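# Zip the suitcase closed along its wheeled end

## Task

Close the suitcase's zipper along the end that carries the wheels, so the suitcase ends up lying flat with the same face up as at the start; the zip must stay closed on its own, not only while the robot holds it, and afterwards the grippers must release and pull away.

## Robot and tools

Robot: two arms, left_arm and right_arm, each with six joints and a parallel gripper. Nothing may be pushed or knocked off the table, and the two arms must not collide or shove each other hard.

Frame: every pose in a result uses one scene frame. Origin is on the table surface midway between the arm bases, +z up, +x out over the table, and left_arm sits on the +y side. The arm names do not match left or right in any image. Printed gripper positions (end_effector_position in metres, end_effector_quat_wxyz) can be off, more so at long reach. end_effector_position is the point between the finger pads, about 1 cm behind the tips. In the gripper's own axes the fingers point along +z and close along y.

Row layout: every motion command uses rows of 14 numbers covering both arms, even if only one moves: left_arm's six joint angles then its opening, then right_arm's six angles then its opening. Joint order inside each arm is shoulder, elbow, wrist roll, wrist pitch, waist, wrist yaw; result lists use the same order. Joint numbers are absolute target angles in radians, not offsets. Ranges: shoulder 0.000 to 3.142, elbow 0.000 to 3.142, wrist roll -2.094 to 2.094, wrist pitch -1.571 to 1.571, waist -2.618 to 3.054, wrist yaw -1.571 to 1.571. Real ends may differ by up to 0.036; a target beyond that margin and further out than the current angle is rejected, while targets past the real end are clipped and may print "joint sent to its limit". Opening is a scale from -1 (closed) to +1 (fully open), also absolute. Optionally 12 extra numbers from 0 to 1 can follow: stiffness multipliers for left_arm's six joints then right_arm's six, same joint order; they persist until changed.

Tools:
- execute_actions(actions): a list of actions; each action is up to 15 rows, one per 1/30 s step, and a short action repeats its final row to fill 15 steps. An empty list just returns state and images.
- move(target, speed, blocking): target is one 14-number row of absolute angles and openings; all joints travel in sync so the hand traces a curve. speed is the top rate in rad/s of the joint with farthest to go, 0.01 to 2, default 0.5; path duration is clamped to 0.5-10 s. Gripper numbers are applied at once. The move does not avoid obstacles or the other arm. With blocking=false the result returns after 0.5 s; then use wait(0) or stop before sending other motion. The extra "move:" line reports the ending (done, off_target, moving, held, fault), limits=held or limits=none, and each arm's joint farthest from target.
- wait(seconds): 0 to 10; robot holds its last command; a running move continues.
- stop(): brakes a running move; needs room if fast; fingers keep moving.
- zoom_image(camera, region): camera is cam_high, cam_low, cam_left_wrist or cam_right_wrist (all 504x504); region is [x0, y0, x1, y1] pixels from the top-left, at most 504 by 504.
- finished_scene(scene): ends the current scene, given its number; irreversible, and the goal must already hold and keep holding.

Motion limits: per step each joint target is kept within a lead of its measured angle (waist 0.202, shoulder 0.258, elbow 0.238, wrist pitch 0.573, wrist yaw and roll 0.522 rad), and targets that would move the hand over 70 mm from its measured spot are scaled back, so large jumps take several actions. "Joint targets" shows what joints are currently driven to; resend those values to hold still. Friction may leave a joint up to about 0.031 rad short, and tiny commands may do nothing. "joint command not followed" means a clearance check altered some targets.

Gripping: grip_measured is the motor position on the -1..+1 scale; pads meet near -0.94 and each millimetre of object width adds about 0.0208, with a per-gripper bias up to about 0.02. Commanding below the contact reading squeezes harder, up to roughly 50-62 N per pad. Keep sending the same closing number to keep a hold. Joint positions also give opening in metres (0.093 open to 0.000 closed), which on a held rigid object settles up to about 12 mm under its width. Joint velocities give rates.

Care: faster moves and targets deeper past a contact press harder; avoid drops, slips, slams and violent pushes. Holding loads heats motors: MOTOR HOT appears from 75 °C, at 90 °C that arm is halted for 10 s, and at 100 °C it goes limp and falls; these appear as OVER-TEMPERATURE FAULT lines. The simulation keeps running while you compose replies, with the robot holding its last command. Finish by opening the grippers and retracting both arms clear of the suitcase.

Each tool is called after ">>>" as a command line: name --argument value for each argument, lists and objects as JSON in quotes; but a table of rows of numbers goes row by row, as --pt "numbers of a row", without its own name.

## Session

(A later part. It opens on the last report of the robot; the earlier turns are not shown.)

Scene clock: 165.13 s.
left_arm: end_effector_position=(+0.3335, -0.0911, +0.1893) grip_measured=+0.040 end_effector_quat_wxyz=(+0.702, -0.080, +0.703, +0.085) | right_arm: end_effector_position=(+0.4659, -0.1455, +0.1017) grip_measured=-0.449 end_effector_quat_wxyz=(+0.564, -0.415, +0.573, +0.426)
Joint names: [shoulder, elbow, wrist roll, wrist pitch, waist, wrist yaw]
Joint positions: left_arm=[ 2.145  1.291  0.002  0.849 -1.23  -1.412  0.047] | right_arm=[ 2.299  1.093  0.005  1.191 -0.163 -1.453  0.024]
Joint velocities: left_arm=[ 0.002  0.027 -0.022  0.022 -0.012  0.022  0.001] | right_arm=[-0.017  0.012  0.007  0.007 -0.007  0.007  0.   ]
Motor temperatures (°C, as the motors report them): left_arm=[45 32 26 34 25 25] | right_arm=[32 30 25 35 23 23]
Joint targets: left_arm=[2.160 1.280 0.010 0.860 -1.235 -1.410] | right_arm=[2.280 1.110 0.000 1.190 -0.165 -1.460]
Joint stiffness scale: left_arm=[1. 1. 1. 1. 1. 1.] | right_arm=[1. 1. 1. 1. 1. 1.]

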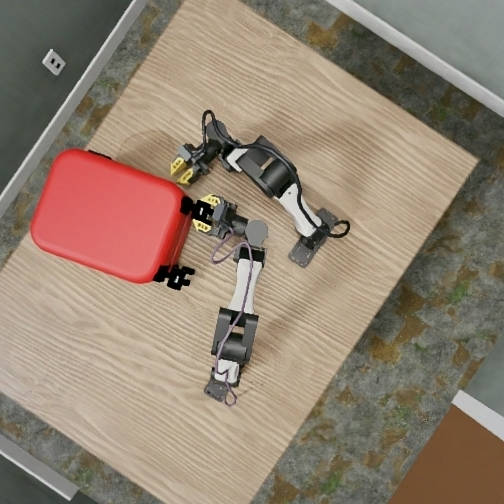

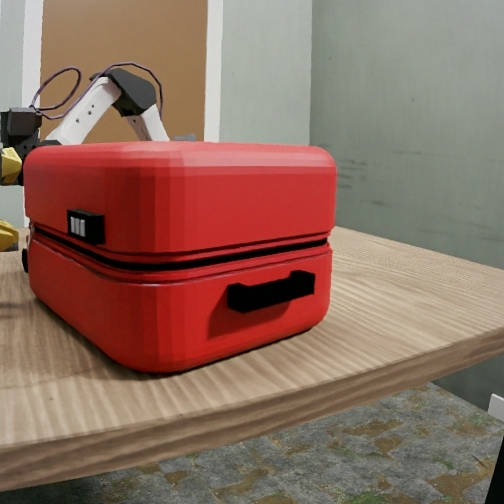

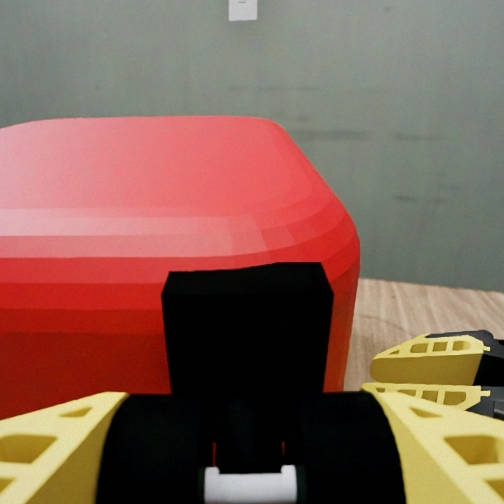

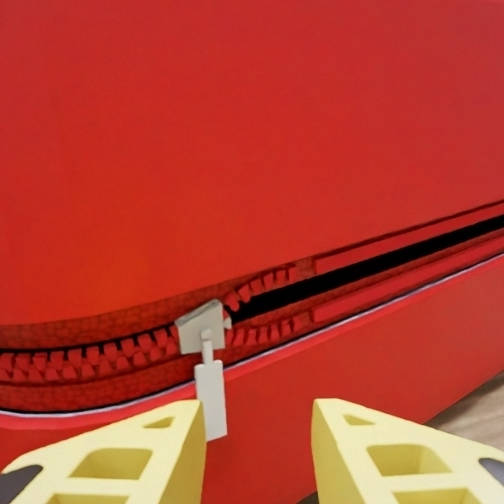

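>>> execute_actions --actions '[[[2.16,1.28,0.01,0.86,-1.235,-1.41,-0.3, 2.345,1.16,0,1.18,-0.165,-1.50,-0.5]],[[2.16,1.28,0.01,0.86,-1.235,-1.41,-0.3, 2.385,1.207,0,1.168,-0.12,-1.527,-0.5]]]'

Scene clock: 167.00 s.
left_arm: end_effector_position=(+0.3335, -0.0910, +0.1893) grip_measured=+0.040 end_effector_quat_wxyz=(+0.702, -0.080, +0.703, +0.085) | right_arm: end_effector_position=(+0.4725, -0.1304, +0.0938) grip_measured=-0.499 end_effector_quat_wxyz=(+0.547, -0.444, +0.550, +0.448)
Joint names: [shoulder, elbow, wrist roll, wrist pitch, waist, wrist yaw]
Joint positions: left_arm=[ 2.145  1.291  0.002  0.849 -1.23  -1.412  0.047] | right_arm=[ 2.371  1.191  0.005  1.178 -0.129 -1.509  0.021]
Joint velocities: left_arm=[-0.007 -0.002 -0.037 -0.007  0.017 -0.022 -0.   ] | right_arm=[ 0.007  0.007 -0.022  0.022 -0.002  0.022 -0.   ]
Motor temperatures (°C, as the motors report them): left_arm=[45 32 26 35 25 25] | right_arm=[33 30 25 35 23 23]
Joint targets: left_arm=[2.160 1.280 0.010 0.860 -1.235 -1.410] | right_arm=[2.385 1.207 0.000 1.168 -0.120 -1.527]
Joint stiffness scale: left_arm=[1. 1. 1. 1. 1. 1.] | right_arm=[1. 1. 1. 1. 1. 1.]

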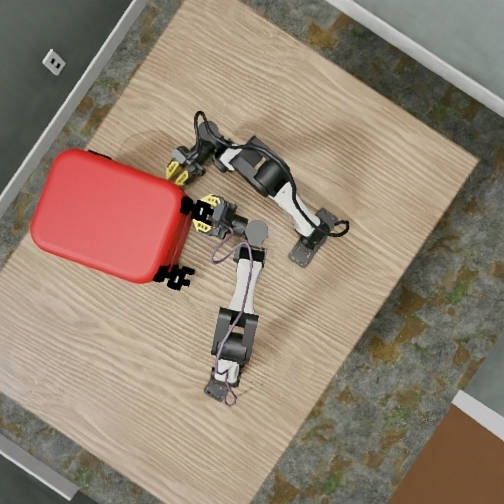

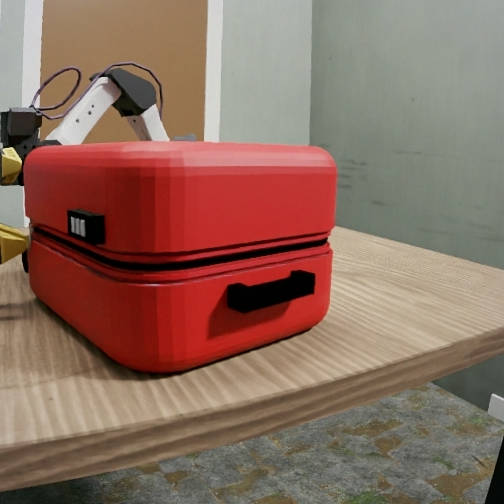

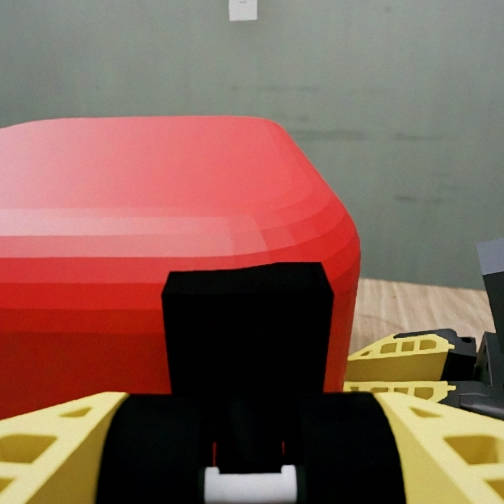

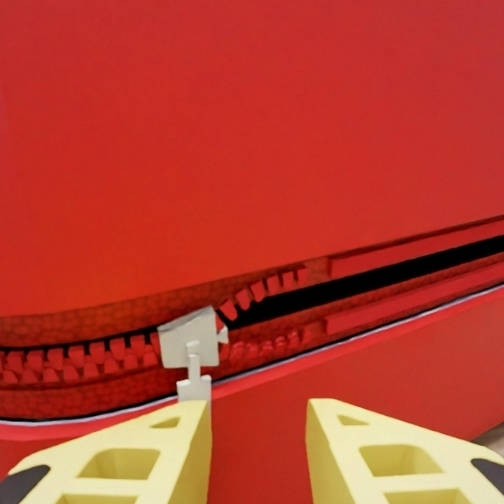

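>>> execute_actions --actions '[[[2.16,1.28,0.01,0.86,-1.235,-1.41,-0.3, 2.313,1.087,0,1.24,-0.135,-1.527,-0.5]],[[2.16,1.28,0.01,0.86,-1.235,-1.41,-0.3, 2.313,1.087,0,1.24,-0.095,-1.527,-0.55]]]'

Scene clock: 168.33 s.
left_arm: end_effector_position=(+0.3335, -0.0908, +0.1893) grip_measured=+0.040 end_effector_quat_wxyz=(+0.702, -0.080, +0.703, +0.085) | right_arm: end_effector_position=(+0.4569, -0.1304, +0.0949) grip_measured=-0.549 end_effector_quat_wxyz=(+0.550, -0.443, +0.552, +0.445)
Joint names: [shoulder, elbow, wrist roll, wrist pitch, waist, wrist yaw]
Joint positions: left_arm=[ 2.145  1.291  0.002  0.849 -1.23  -1.413  0.047] | right_arm=[ 2.33   1.107  0.003  1.223 -0.134 -1.506  0.019]
Joint velocities: left_arm=[-0.012 -0.002  0.007  0.007  0.007 -0.007  0.   ] | right_arm=[-0.017 -0.012 -0.007 -0.007  0.007  0.022 -0.001]
Motor temperatures (°C, as the motors report them): left_arm=[45 32 26 35 25 25] | right_arm=[33 30 25 35 23 23]
Joint targets: left_arm=[2.160 1.280 0.010 0.860 -1.235 -1.410] | right_arm=[2.313 1.087 0.000 1.240 -0.095 -1.527]
Joint stiffness scale: left_arm=[1. 1. 1. 1. 1. 1.] | right_arm=[1. 1. 1. 1. 1. 1.]

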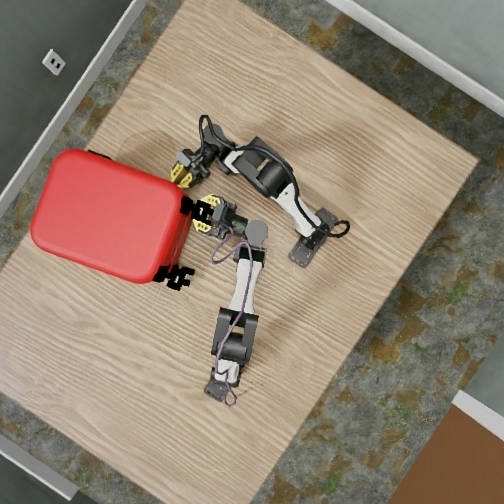

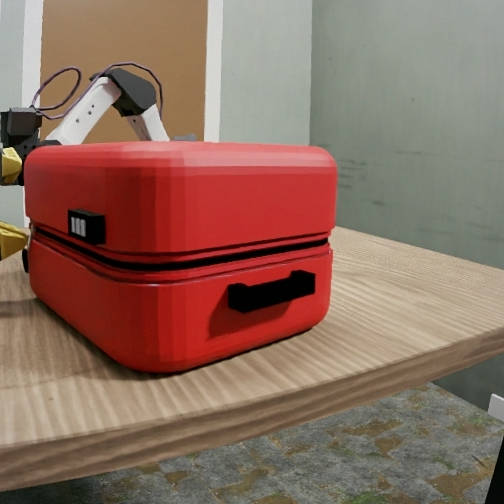

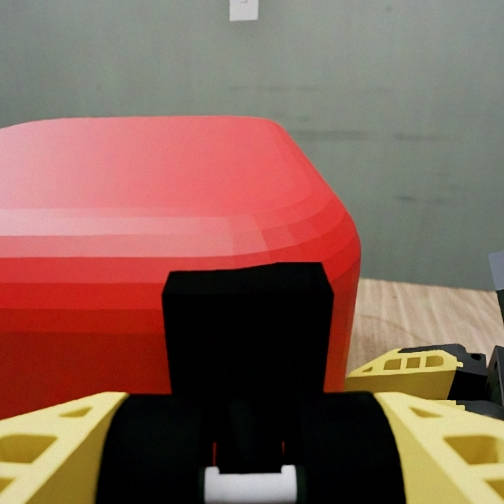

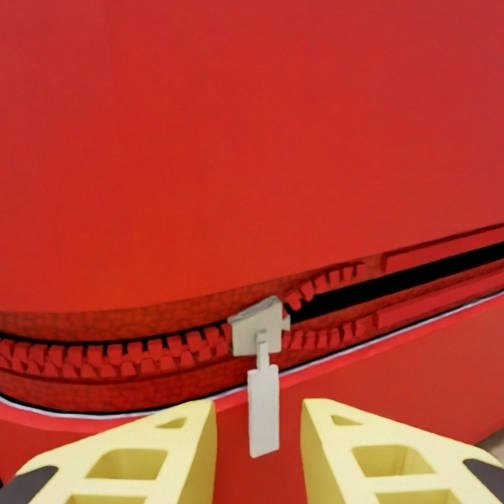

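>>> execute_actions --actions '[[[2.16,1.28,0.01,0.86,-1.235,-1.41,-0.3, 2.313,1.087,0,1.24,-0.10,-1.527,-0.7]],[[2.16,1.28,0.01,0.86,-1.235,-1.41,-0.3, 2.313,1.087,0,1.24,-0.10,-1.527,-0.85]],[[2.16,1.28,0.01,0.86,-1.235,-1.41,-0.3, 2.313,1.087,0,1.24,-0.105,-1.527,-1]]]'

Scene clock: 170.03 s.
left_arm: end_effector_position=(+0.3334, -0.0907, +0.1893) grip_measured=+0.040 end_effector_quat_wxyz=(+0.702, -0.081, +0.703, +0.086) | right_arm: end_effector_position=(+0.4538, -0.1272, +0.0951) grip_measured=-0.994 end_effector_quat_wxyz=(+0.547, -0.449, +0.546, +0.449)
Joint names: [shoulder, elbow, wrist roll, wrist pitch, waist, wrist yaw]
Joint positions: left_arm=[ 2.145  1.291  0.002  0.849 -1.23  -1.414  0.047] | right_arm=[ 2.33   1.105  0.003  1.23  -0.128 -1.519  0.   ]
Joint velocities: left_arm=[ 0.007 -0.017 -0.066 -0.022 -0.012 -0.037 -0.   ] | right_arm=[-0.017  0.002  0.037 -0.066  0.002  0.022  0.   ]
Motor temperatures (°C, as the motors report them): left_arm=[45 32 26 35 25 25] | right_arm=[34 30 25 35 23 23]
Joint targets: left_arm=[2.160 1.280 0.010 0.860 -1.235 -1.410] | right_arm=[2.313 1.087 0.000 1.240 -0.105 -1.527]
Joint stiffness scale: left_arm=[1. 1. 1. 1. 1. 1.] | right_arm=[1. 1. 1. 1. 1. 1.]

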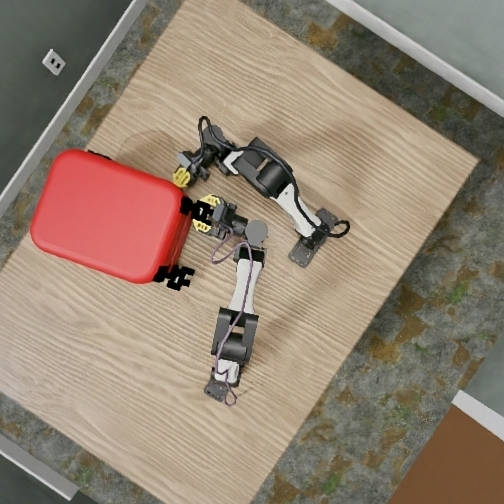

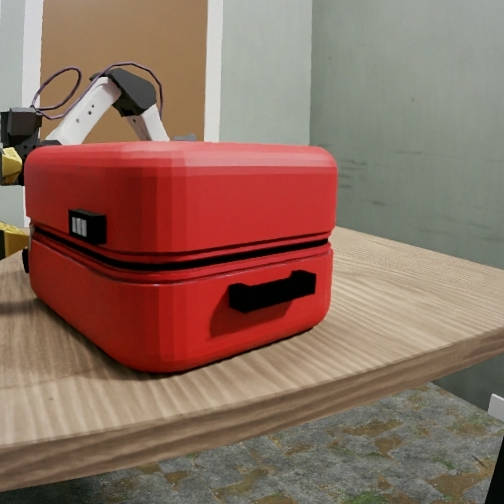

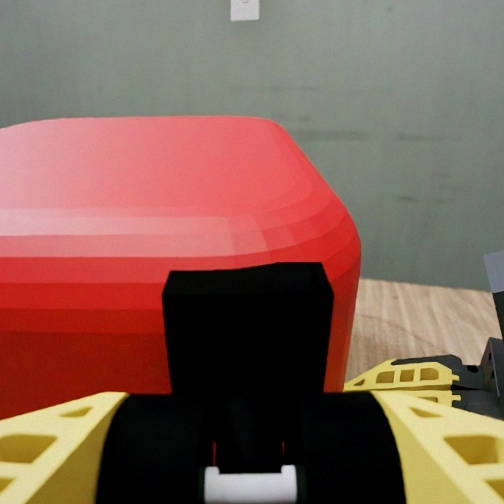

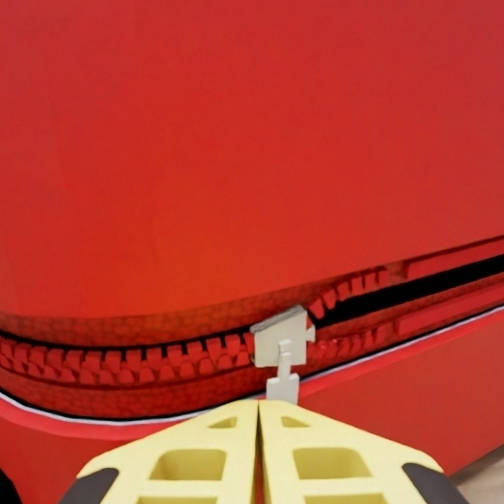

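>>> execute_actions --actions '[[[2.16,1.28,0.01,0.86,-1.235,-1.41,-0.3, 2.29,1.06,0,1.235,-0.155,-1.527,-1]],[[2.16,1.28,0.01,0.86,-1.235,-1.41,-0.3, 2.236,1.007,0,1.235,-0.15,-1.527,-1]],[[2.16,1.28,0.01,0.86,-1.235,-1.41,-0.3, 2.236,1.007,0,1.235,-0.10,-1.527,-1]]]'

Scene clock: 171.80 s.
left_arm: end_effector_position=(+0.3336, -0.0898, +0.1893) grip_measured=+0.040 end_effector_quat_wxyz=(+0.701, -0.082, +0.703, +0.087) | right_arm: end_effector_position=(+0.4371, -0.1223, +0.1093) grip_measured=-0.995 end_effector_quat_wxyz=(+0.546, -0.451, +0.545, +0.450)
Joint names: [shoulder, elbow, wrist roll, wrist pitch, waist, wrist yaw]
Joint positions: left_arm=[ 2.145  1.291  0.002  0.849 -1.229 -1.418  0.047] | right_arm=[ 2.249  1.023  0.003  1.231 -0.122 -1.518  0.   ]
Joint velocities: left_arm=[-0.007 -0.012 -0.007 -0.007  0.017 -0.051 -0.   ] | right_arm=[ 0.017 -0.007 -0.007  0.007 -0.002 -0.037  0.   ]
Motor temperatures (°C, as the motors report them): left_arm=[45 31 26 35 25 25] | right_arm=[35 30 25 35 23 23]
Joint targets: left_arm=[2.160 1.280 0.010 0.860 -1.235 -1.410] | right_arm=[2.236 1.007 -0.000 1.235 -0.100 -1.527]
Joint stiffness scale: left_arm=[1. 1. 1. 1. 1. 1.] | right_arm=[1. 1. 1. 1. 1. 1.]

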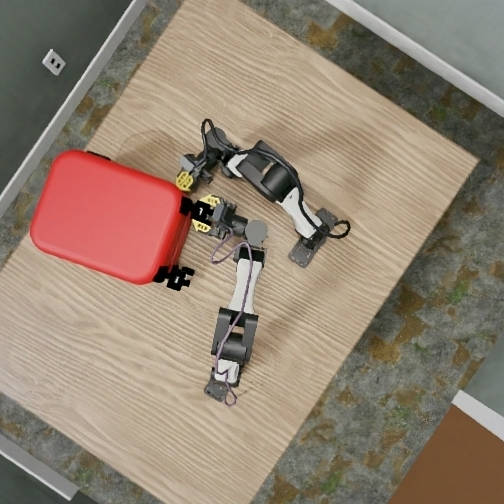

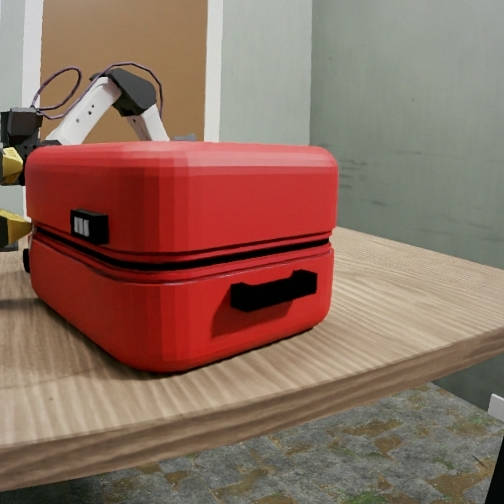

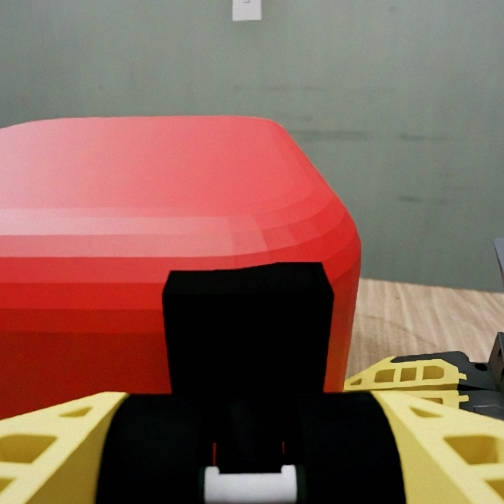

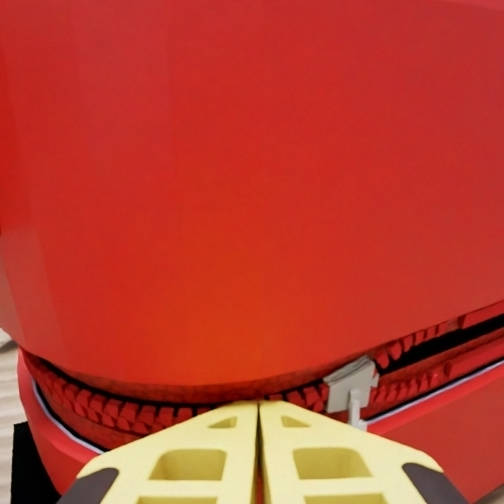

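>>> execute_actions --actions '[[[2.16,1.28,0.01,0.86,-1.25,-1.41,-0.3, 2.285,1.06,0,1.21,-0.095,-1.47,-1]],[[2.16,1.28,0.01,0.86,-1.26,-1.41,-0.3, 2.315,1.125,0,1.185,-0.08,-1.42,-1]]]'

Scene clock: 173.17 s.
left_arm: end_effector_position=(+0.3336, -0.0897, +0.1893) grip_measured=+0.040 end_effector_quat_wxyz=(+0.701, -0.083, +0.703, +0.087) | right_arm: end_effector_position=(+0.4603, -0.1196, +0.1063) grip_measured=-0.995 end_effector_quat_wxyz=(+0.555, -0.442, +0.551, +0.438)
Joint names: [shoulder, elbow, wrist roll, wrist pitch, waist, wrist yaw]
Joint positions: left_arm=[ 2.145  1.291  0.002  0.849 -1.229 -1.418  0.047] | right_arm=[ 2.297  1.104  0.003  1.204 -0.107 -1.466  0.   ]
Joint velocities: left_arm=[-0.022 -0.007 -0.007 -0.037 -0.007 -0.051  0.001] | right_arm=[-0.002  0.002  0.022 -0.037 -0.017  0.007  0.   ]
Motor temperatures (°C, as the motors report them): left_arm=[45 31 26 35 25 24] | right_arm=[35 30 25 35 23 23]
Joint targets: left_arm=[2.160 1.280 0.010 0.860 -1.260 -1.410] | right_arm=[2.315 1.125 0.000 1.185 -0.080 -1.420]
Joint stiffness scale: left_arm=[1. 1. 1. 1. 1. 1.] | right_arm=[1. 1. 1. 1. 1. 1.]

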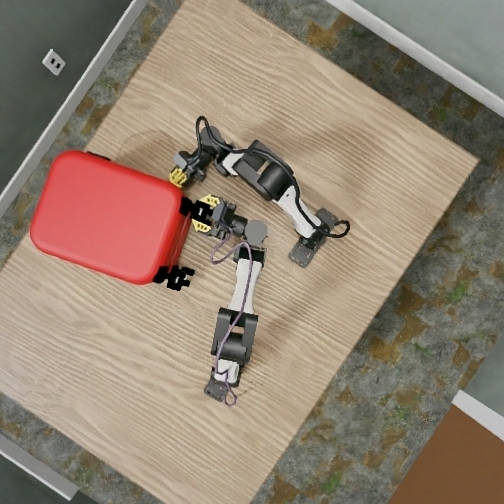

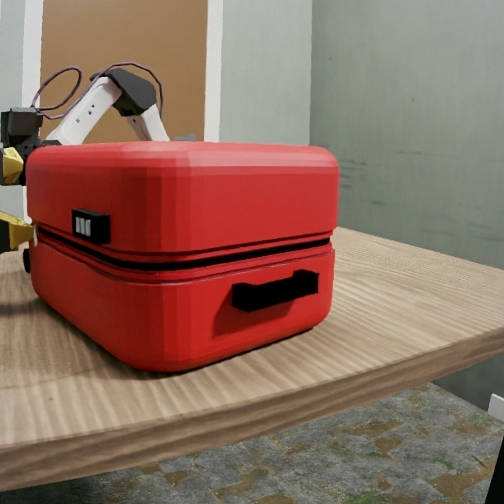

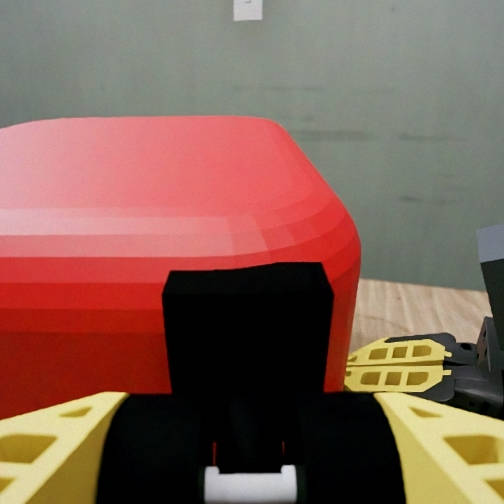

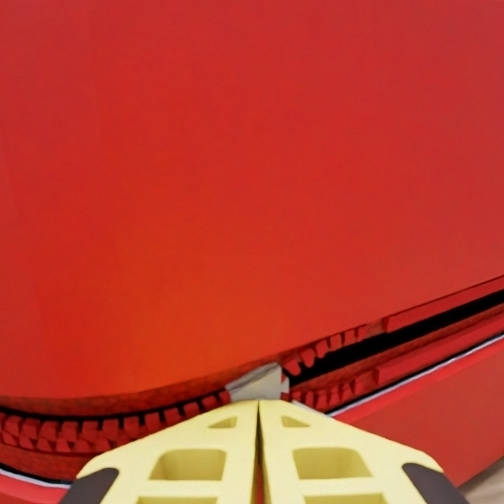

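>>> execute_actions --actions '[[[2.16,1.28,0.01,0.86,-1.235,-1.41,-0.3, 2.31,1.115,0,1.20,-0.16,-1.50,-0.8]],[[2.16,1.28,0.01,0.86,-1.235,-1.41,-0.3, 2.40,1.168,0,1.24,-0.16,-1.57,-0.6]],[[2.16,1.28,0.01,0.86,-1.235,-1.41,-0.3, 2.40,1.168,0,1.24,-0.105,-1.57,-0.6]]]'

Scene clock: 175.40 s.
left_arm: end_effector_position=(+0.3342, -0.0881, +0.1891) grip_measured=+0.040 end_effector_quat_wxyz=(+0.701, -0.085, +0.702, +0.090) | right_arm: end_effector_position=(+0.4564, -0.1261, +0.0784) grip_measured=-0.601 end_effector_quat_wxyz=(+0.535, -0.455, +0.542, +0.463)
Joint names: [shoulder, elbow, wrist roll, wrist pitch, waist, wrist yaw]
Joint positions: left_arm=[ 2.145  1.29   0.002  0.85  -1.227 -1.423  0.047] | right_arm=[ 2.398  1.154  0.003  1.233 -0.125 -1.552  0.016]
Joint velocities: left_arm=[-0.017  0.007 -0.051  0.022 -0.027 -0.051 -0.   ] | right_arm=[-0.007 -0.022 -0.066 -0.051 -0.002 -0.037  0.   ]
Motor temperatures (°C, as the motors report them): left_arm=[45 31 26 35 24 24] | right_arm=[36 30 25 35 23 23]
Joint targets: left_arm=[2.160 1.280 0.010 0.860 -1.235 -1.410] | right_arm=[2.400 1.168 0.000 1.240 -0.105 -1.563]
Joint stiffness scale: left_arm=[1. 1. 1. 1. 1. 1.] | right_arm=[1. 1. 1. 1. 1. 1.]
joint sent to its limit (right arm) — the command would take the wrist yaw past its lower limit, so that joint was sent only as far as its limit.

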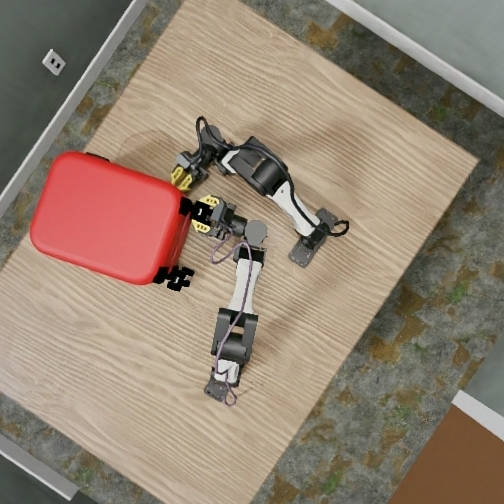

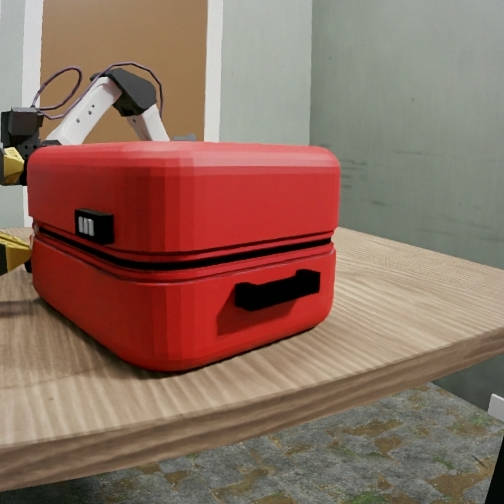

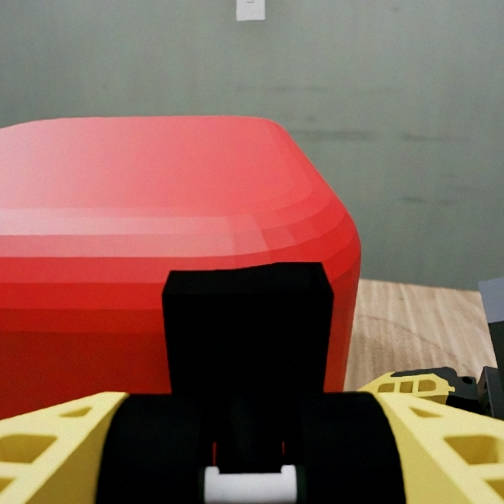

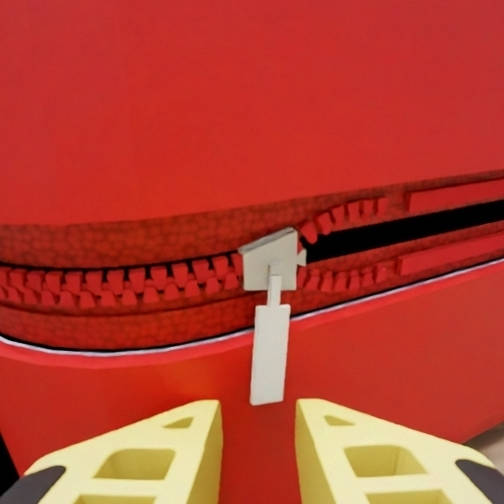

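>>> execute_actions --actions '[[[2.16,1.28,0.01,0.86,-1.235,-1.41,-0.3, 2.36,1.185,0,1.185,-0.12,-1.56,-0.6]],[[2.16,1.28,0.01,0.86,-1.235,-1.41,-0.3, 2.36,1.185,0,1.185,-0.10,-1.56,-0.68]]]'

Scene clock: 176.77 s.
left_arm: end_effector_position=(+0.3342, -0.0881, +0.1891) grip_measured=+0.040 end_effector_quat_wxyz=(+0.701, -0.085, +0.702, +0.090) | right_arm: end_effector_position=(+0.4597, -0.1247, +0.0886) grip_measured=-0.679 end_effector_quat_wxyz=(+0.534, -0.456, +0.540, +0.464)
Joint names: [shoulder, elbow, wrist roll, wrist pitch, waist, wrist yaw]
Joint positions: left_arm=[ 2.145  1.29   0.002  0.85  -1.227 -1.423  0.047] | right_arm=[ 2.374  1.169  0.003  1.194 -0.121 -1.553  0.013]
Joint velocities: left_arm=[-0.012 -0.002 -0.037  0.037  0.007 -0.051  0.   ] | right_arm=[ 0.012 -0.012 -0.022 -0.007 -0.002 -0.007 -0.   ]
Motor temperatures (°C, as the motors report them): left_arm=[45 31 26 35 24 24] | right_arm=[37 30 25 35 23 23]
Joint targets: left_arm=[2.160 1.280 0.010 0.860 -1.235 -1.410] | right_arm=[2.360 1.185 -0.000 1.185 -0.100 -1.560]
Joint stiffness scale: left_arm=[1. 1. 1. 1. 1. 1.] | right_arm=[1. 1. 1. 1. 1. 1.]

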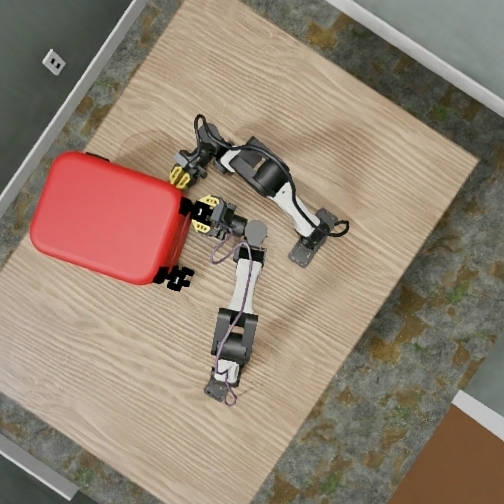

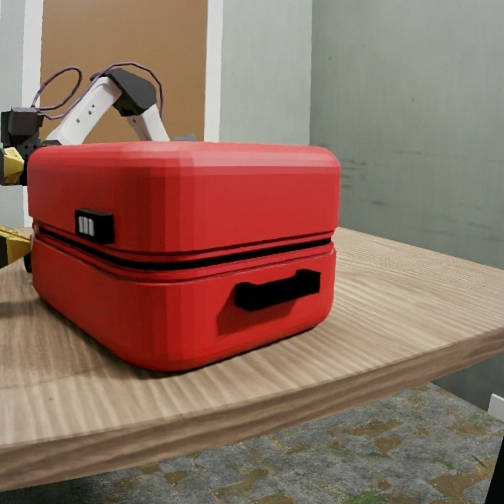

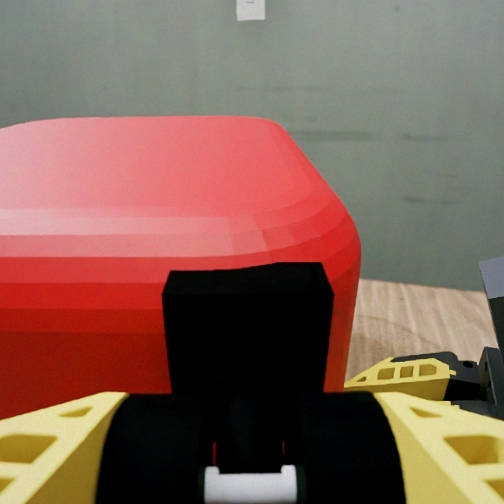

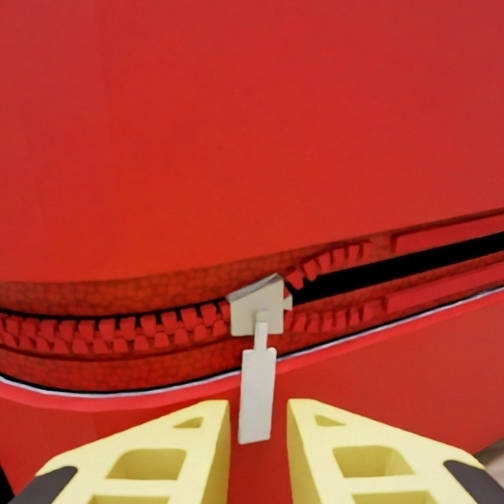

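>>> execute_actions --actions '[[[2.16,1.28,0.01,0.86,-1.235,-1.41,-0.3, 2.36,1.185,0,1.185,-0.095,-1.56,-0.76]],[[2.16,1.28,0.01,0.86,-1.235,-1.41,-0.3, 2.36,1.185,0,1.185,-0.095,-1.56,-0.84]]]'

Scene clock: 178.23 s.
left_arm: end_effector_position=(+0.3342, -0.0881, +0.1891) grip_measured=+0.040 end_effector_quat_wxyz=(+0.701, -0.085, +0.702, +0.090) | right_arm: end_effector_position=(+0.4588, -0.1234, +0.0886) grip_measured=-0.837 end_effector_quat_wxyz=(+0.532, -0.458, +0.539, +0.466)
Joint names: [shoulder, elbow, wrist roll, wrist pitch, waist, wrist yaw]
Joint positions: left_arm=[ 2.145  1.29   0.002  0.85  -1.227 -1.423  0.047] | right_arm=[ 2.374  1.169  0.003  1.194 -0.118 -1.557  0.005]
Joint velocities: left_arm=[-0.007  0.002 -0.022  0.007 -0.002 -0.066 -0.   ] | right_arm=[-0.002  0.002  0.007 -0.051 -0.007 -0.007  0.   ]
Motor temperatures (°C, as the motors report them): left_arm=[45 31 26 35 24 24] | right_arm=[37 30 25 35 23 23]
Joint targets: left_arm=[2.160 1.280 0.010 0.860 -1.235 -1.410] | right_arm=[2.360 1.185 -0.000 1.185 -0.095 -1.560]
Joint stiffness scale: left_arm=[1. 1. 1. 1. 1. 1.] | right_arm=[1. 1. 1. 1. 1. 1.]

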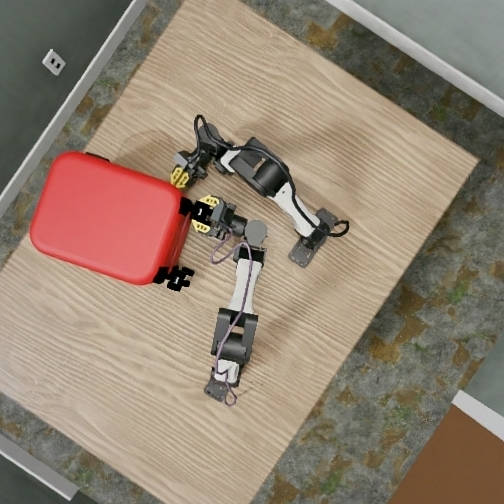

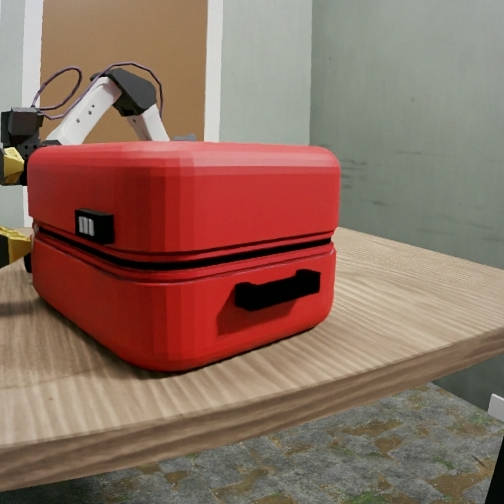

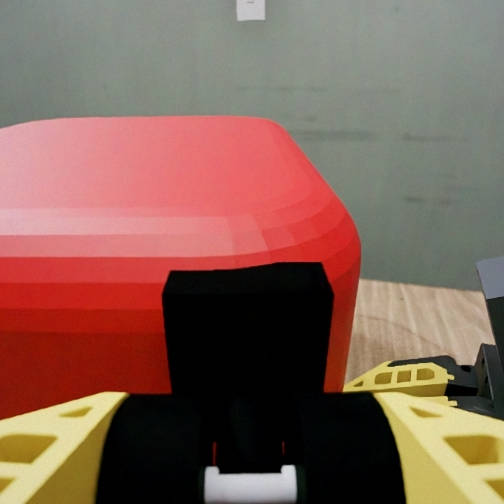

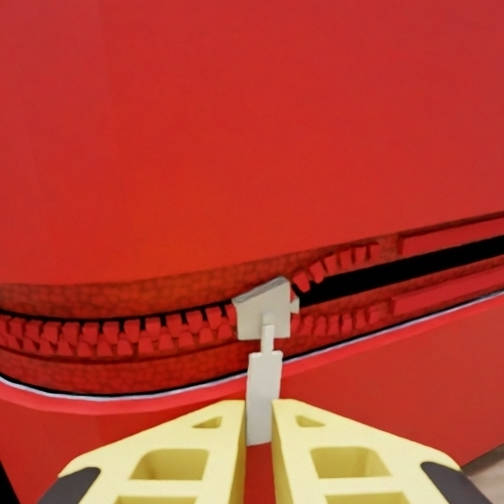

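>>> execute_actions --actions '[[[2.16,1.28,0.01,0.86,-1.235,-1.41,-0.3, 2.36,1.185,0,1.185,-0.095,-1.56,-0.91]],[[2.16,1.28,0.01,0.86,-1.235,-1.41,-0.3, 2.36,1.185,0,1.185,-0.10,-1.56,-1]]]'

Scene clock: 179.33 s.
left_arm: end_effector_position=(+0.3342, -0.0881, +0.1891) grip_measured=+0.040 end_effector_quat_wxyz=(+0.701, -0.085, +0.702, +0.090) | right_arm: end_effector_position=(+0.4585, -0.1236, +0.0883) grip_measured=-0.992 end_effector_quat_wxyz=(+0.531, -0.457, +0.539, +0.467)
Joint names: [shoulder, elbow, wrist roll, wrist pitch, waist, wrist yaw]
Joint positions: left_arm=[ 2.145  1.29   0.002  0.85  -1.227 -1.423  0.047] | right_arm=[ 2.374  1.169  0.003  1.191 -0.118 -1.558  0.   ]
Joint velocities: left_arm=[ 0.012  0.007  0.007 -0.022 -0.012  0.037 -0.   ] | right_arm=[ 0.032 -0.007 -0.081 -0.037 -0.007  0.022  0.   ]
Motor temperatures (°C, as the motors report them): left_arm=[45 31 26 35 24 24] | right_arm=[38 30 25 35 23 23]
Joint targets: left_arm=[2.160 1.280 0.010 0.860 -1.235 -1.410] | right_arm=[2.360 1.185 0.000 1.185 -0.100 -1.560]
Joint stiffness scale: left_arm=[1. 1. 1. 1. 1. 1.] | right_arm=[1. 1. 1. 1. 1. 1.]

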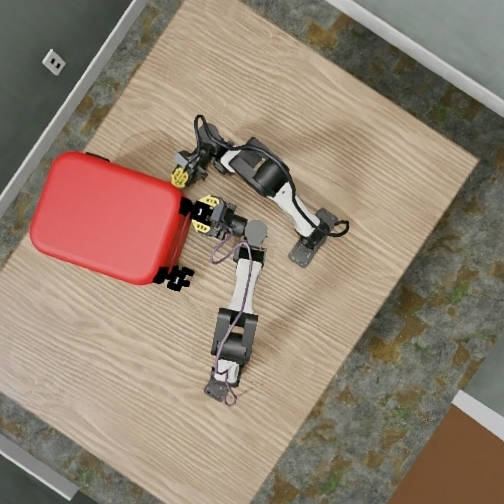

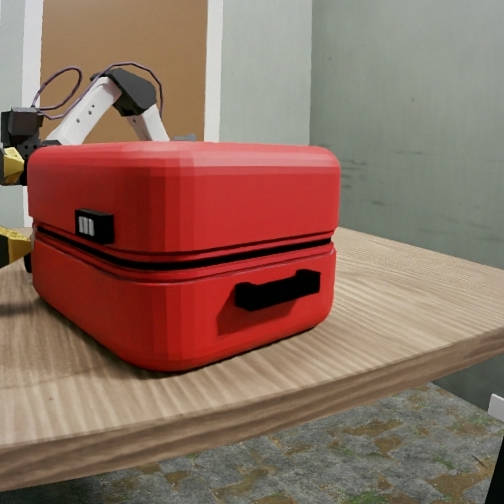

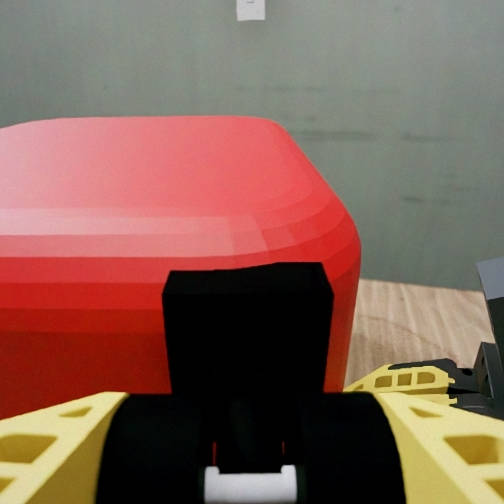

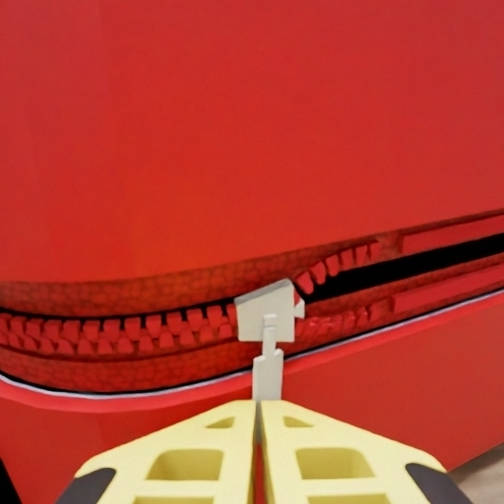

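>>> execute_actions --actions '[[[2.16,1.28,0.01,0.86,-1.235,-1.41,-0.3, 2.345,1.185,0,1.17,-0.15,-1.56,-1]]]'

Scene clock: 180.03 s.
left_arm: end_effector_position=(+0.3342, -0.0881, +0.1891) grip_measured=+0.040 end_effector_quat_wxyz=(+0.701, -0.085, +0.702, +0.090) | right_arm: end_effector_position=(+0.4610, -0.1327, +0.0908) grip_measured=-0.994 end_effector_quat_wxyz=(+0.534, -0.450, +0.546, +0.463)
Joint names: [shoulder, elbow, wrist roll, wrist pitch, waist, wrist yaw]
Joint positions: left_arm=[ 2.145  1.29   0.002  0.85  -1.227 -1.423  0.047] | right_arm=[ 2.365  1.169  0.003  1.174 -0.139 -1.558  0.   ]
Joint velocities: left_arm=[-0.007 -0.012  0.037 -0.037 -0.017  0.007  0.001] | right_arm=[-0.007 -0.002  0.022 -0.051  0.002 -0.037  0.   ]
Motor temperatures (°C, as the motors report them): left_arm=[45 31 26 35 24 24] | right_arm=[38 30 25 35 23 23]
Joint targets: left_arm=[2.160 1.280 0.010 0.860 -1.235 -1.410] | right_arm=[2.345 1.185 0.000 1.170 -0.150 -1.560]
Joint stiffness scale: left_arm=[1. 1. 1. 1. 1. 1.] | right_arm=[1. 1. 1. 1. 1. 1.]

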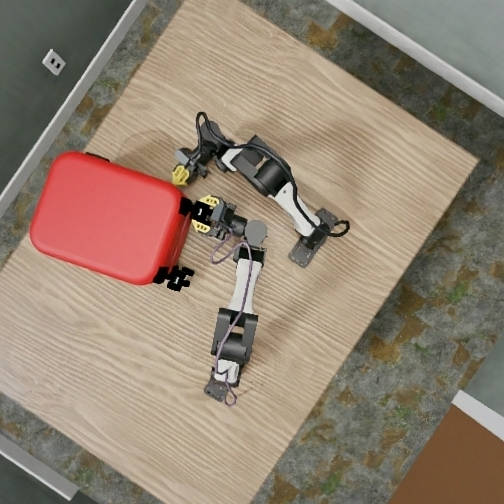

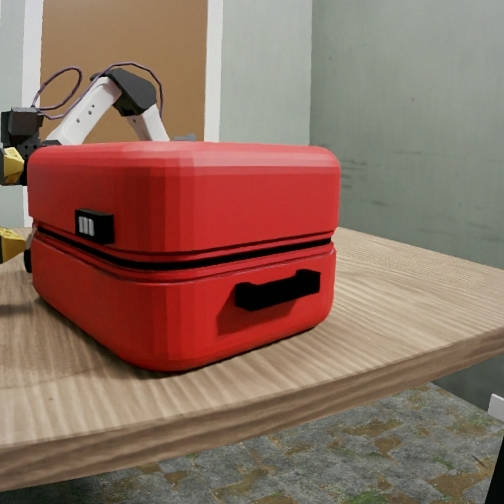

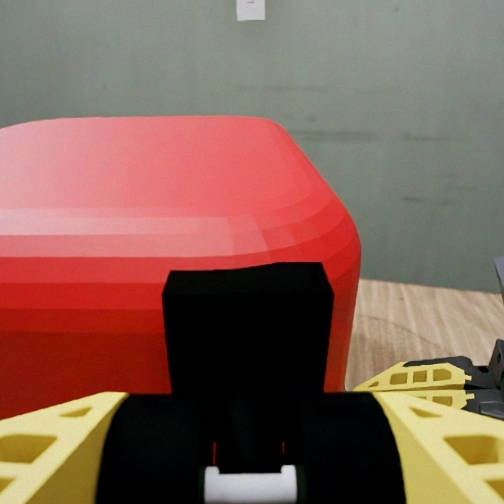

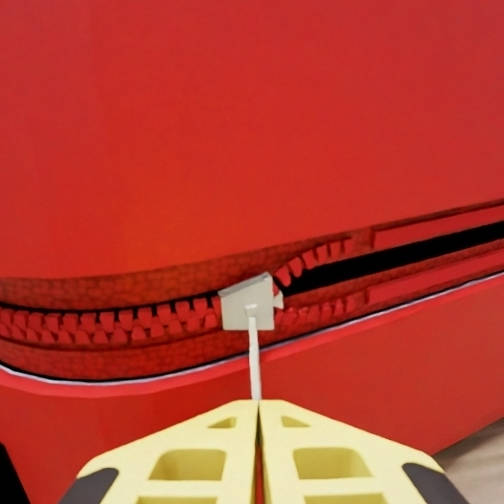

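>>> execute_actions --actions '[[[2.16,1.28,0.01,0.86,-1.235,-1.41,-0.3, 2.345,1.185,0,1.17,-0.145,-1.56,-0.88]],[[2.16,1.28,0.01,0.86,-1.235,-1.41,-0.3, 2.328,1.185,0,1.165,-0.108,-1.56,-0.88]],[[2.16,1.28,0.01,0.86,-1.235,-1.41,-0.3, 2.328,1.185,0,1.165,-0.108,-1.56,-1]]]'

Scene clock: 181.70 s.
left_arm: end_effector_position=(+0.3342, -0.0881, +0.1891) grip_measured=+0.040 end_effector_quat_wxyz=(+0.701, -0.085, +0.702, +0.090) | right_arm: end_effector_position=(+0.4604, -0.1232, +0.0990) grip_measured=-0.992 end_effector_quat_wxyz=(+0.535, -0.458, +0.539, +0.463)
Joint names: [shoulder, elbow, wrist roll, wrist pitch, waist, wrist yaw]
Joint positions: left_arm=[ 2.145  1.29   0.002  0.85  -1.227 -1.423  0.047] | right_arm=[ 2.344  1.17   0.003  1.168 -0.117 -1.55   0.   ]
Joint velocities: left_arm=[-0.007 -0.012  0.007  0.051 -0.017  0.022  0.   ] | right_arm=[-0.002 -0.002 -0.007 -0.051 -0.002  0.037  0.   ]
Motor temperatures (°C, as the motors report them): left_arm=[46 31 26 35 24 24] | right_arm=[39 30 25 35 23 23]
Joint targets: left_arm=[2.160 1.280 0.010 0.860 -1.235 -1.410] | right_arm=[2.328 1.185 -0.000 1.165 -0.108 -1.560]
Joint stiffness scale: left_arm=[1. 1. 1. 1. 1. 1.] | right_arm=[1. 1. 1. 1. 1. 1.]

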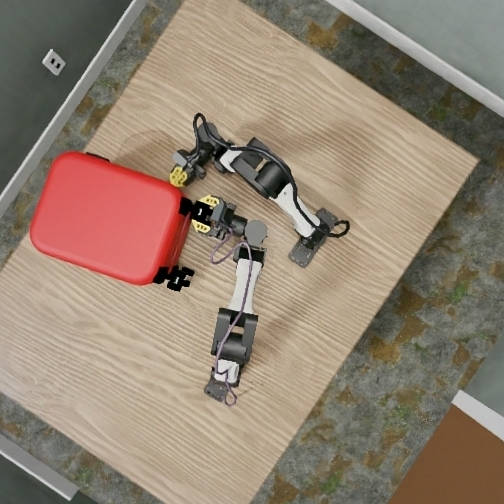

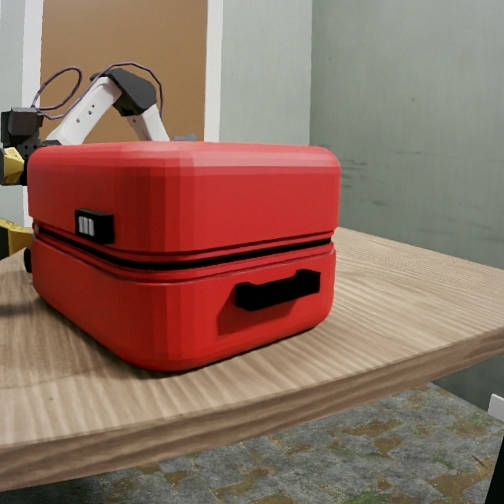

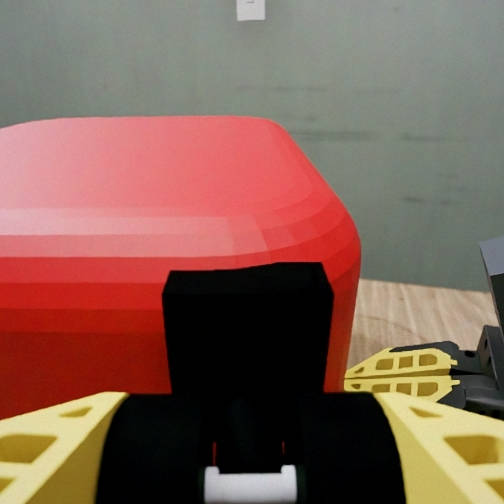

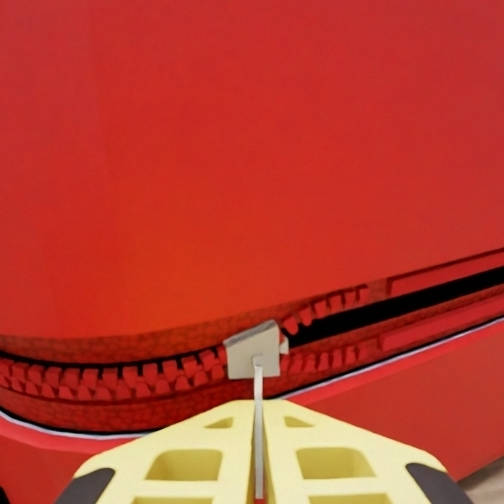

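>>> execute_actions --actions '[[[2.19,1.27,0.01,0.87,-1.26,-1.41,-0.3, 2.36,1.20,0,1.15,-0.11,-1.42,-1]],[[2.19,1.27,0.01,0.87,-1.27,-1.41,-0.3, 2.395,1.275,0,1.12,-0.097,-1.40,-1]],[[2.19,1.27,0.01,0.87,-1.27,-1.41,-0.3, 2.428,1.35,0,1.083,-0.085,-1.39,-1]]]'

Scene clock: 183.57 s.
left_arm: end_effector_position=(+0.3344, -0.0886, +0.1885) grip_measured=+0.040 end_effector_quat_wxyz=(+0.702, -0.085, +0.701, +0.089) | right_arm: end_effector_position=(+0.4857, -0.1170, +0.0991) grip_measured=-0.992 end_effector_quat_wxyz=(+0.537, -0.468, +0.530, +0.461)
Joint names: [shoulder, elbow, wrist roll, wrist pitch, waist, wrist yaw]
Joint positions: left_arm=[ 2.151  1.29   0.017  0.872 -1.227 -1.422  0.047] | right_arm=[ 2.412  1.312 -0.005  1.109 -0.096 -1.545  0.   ]
Joint velocities: left_arm=[ 0.007 -0.007  0.007 -0.037 -0.007 -0.051  0.001] | right_arm=[-0.012  0.012 -0.051  0.139  0.002 -0.022  0.   ]
Motor temperatures (°C, as the motors report them): left_arm=[45 31 26 35 24 24] | right_arm=[39 30 25 35 23 23]
Joint targets: left_arm=[2.190 1.270 0.010 0.870 -1.270 -1.410] | right_arm=[2.428 1.350 0.000 1.083 -0.085 -1.390]
Joint stiffness scale: left_arm=[1. 1. 1. 1. 1. 1.] | right_arm=[1. 1. 1. 1. 1. 1.]

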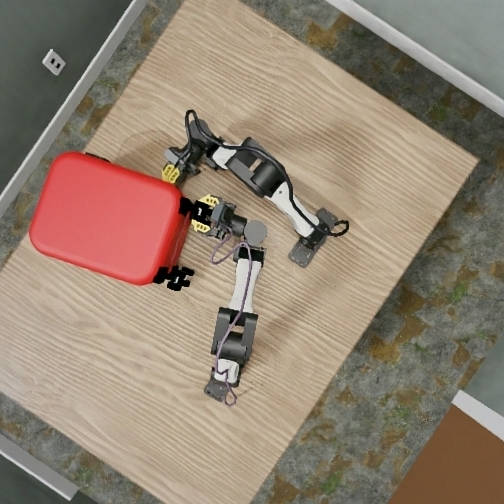

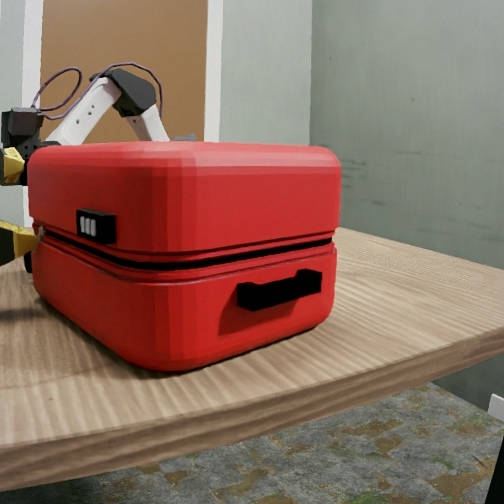

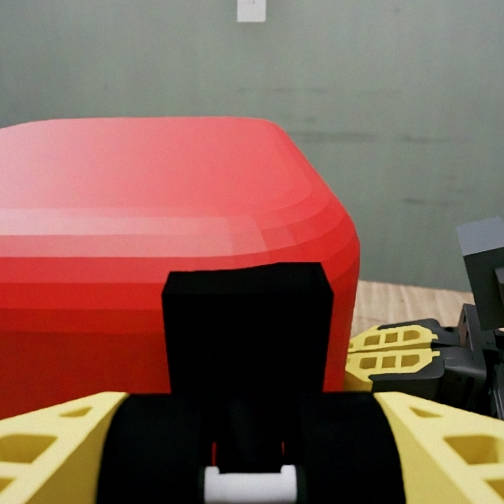

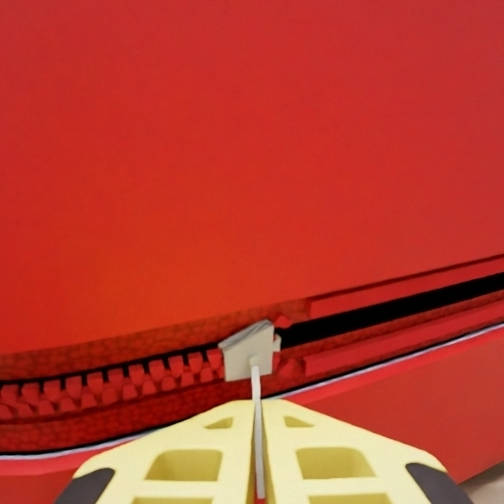

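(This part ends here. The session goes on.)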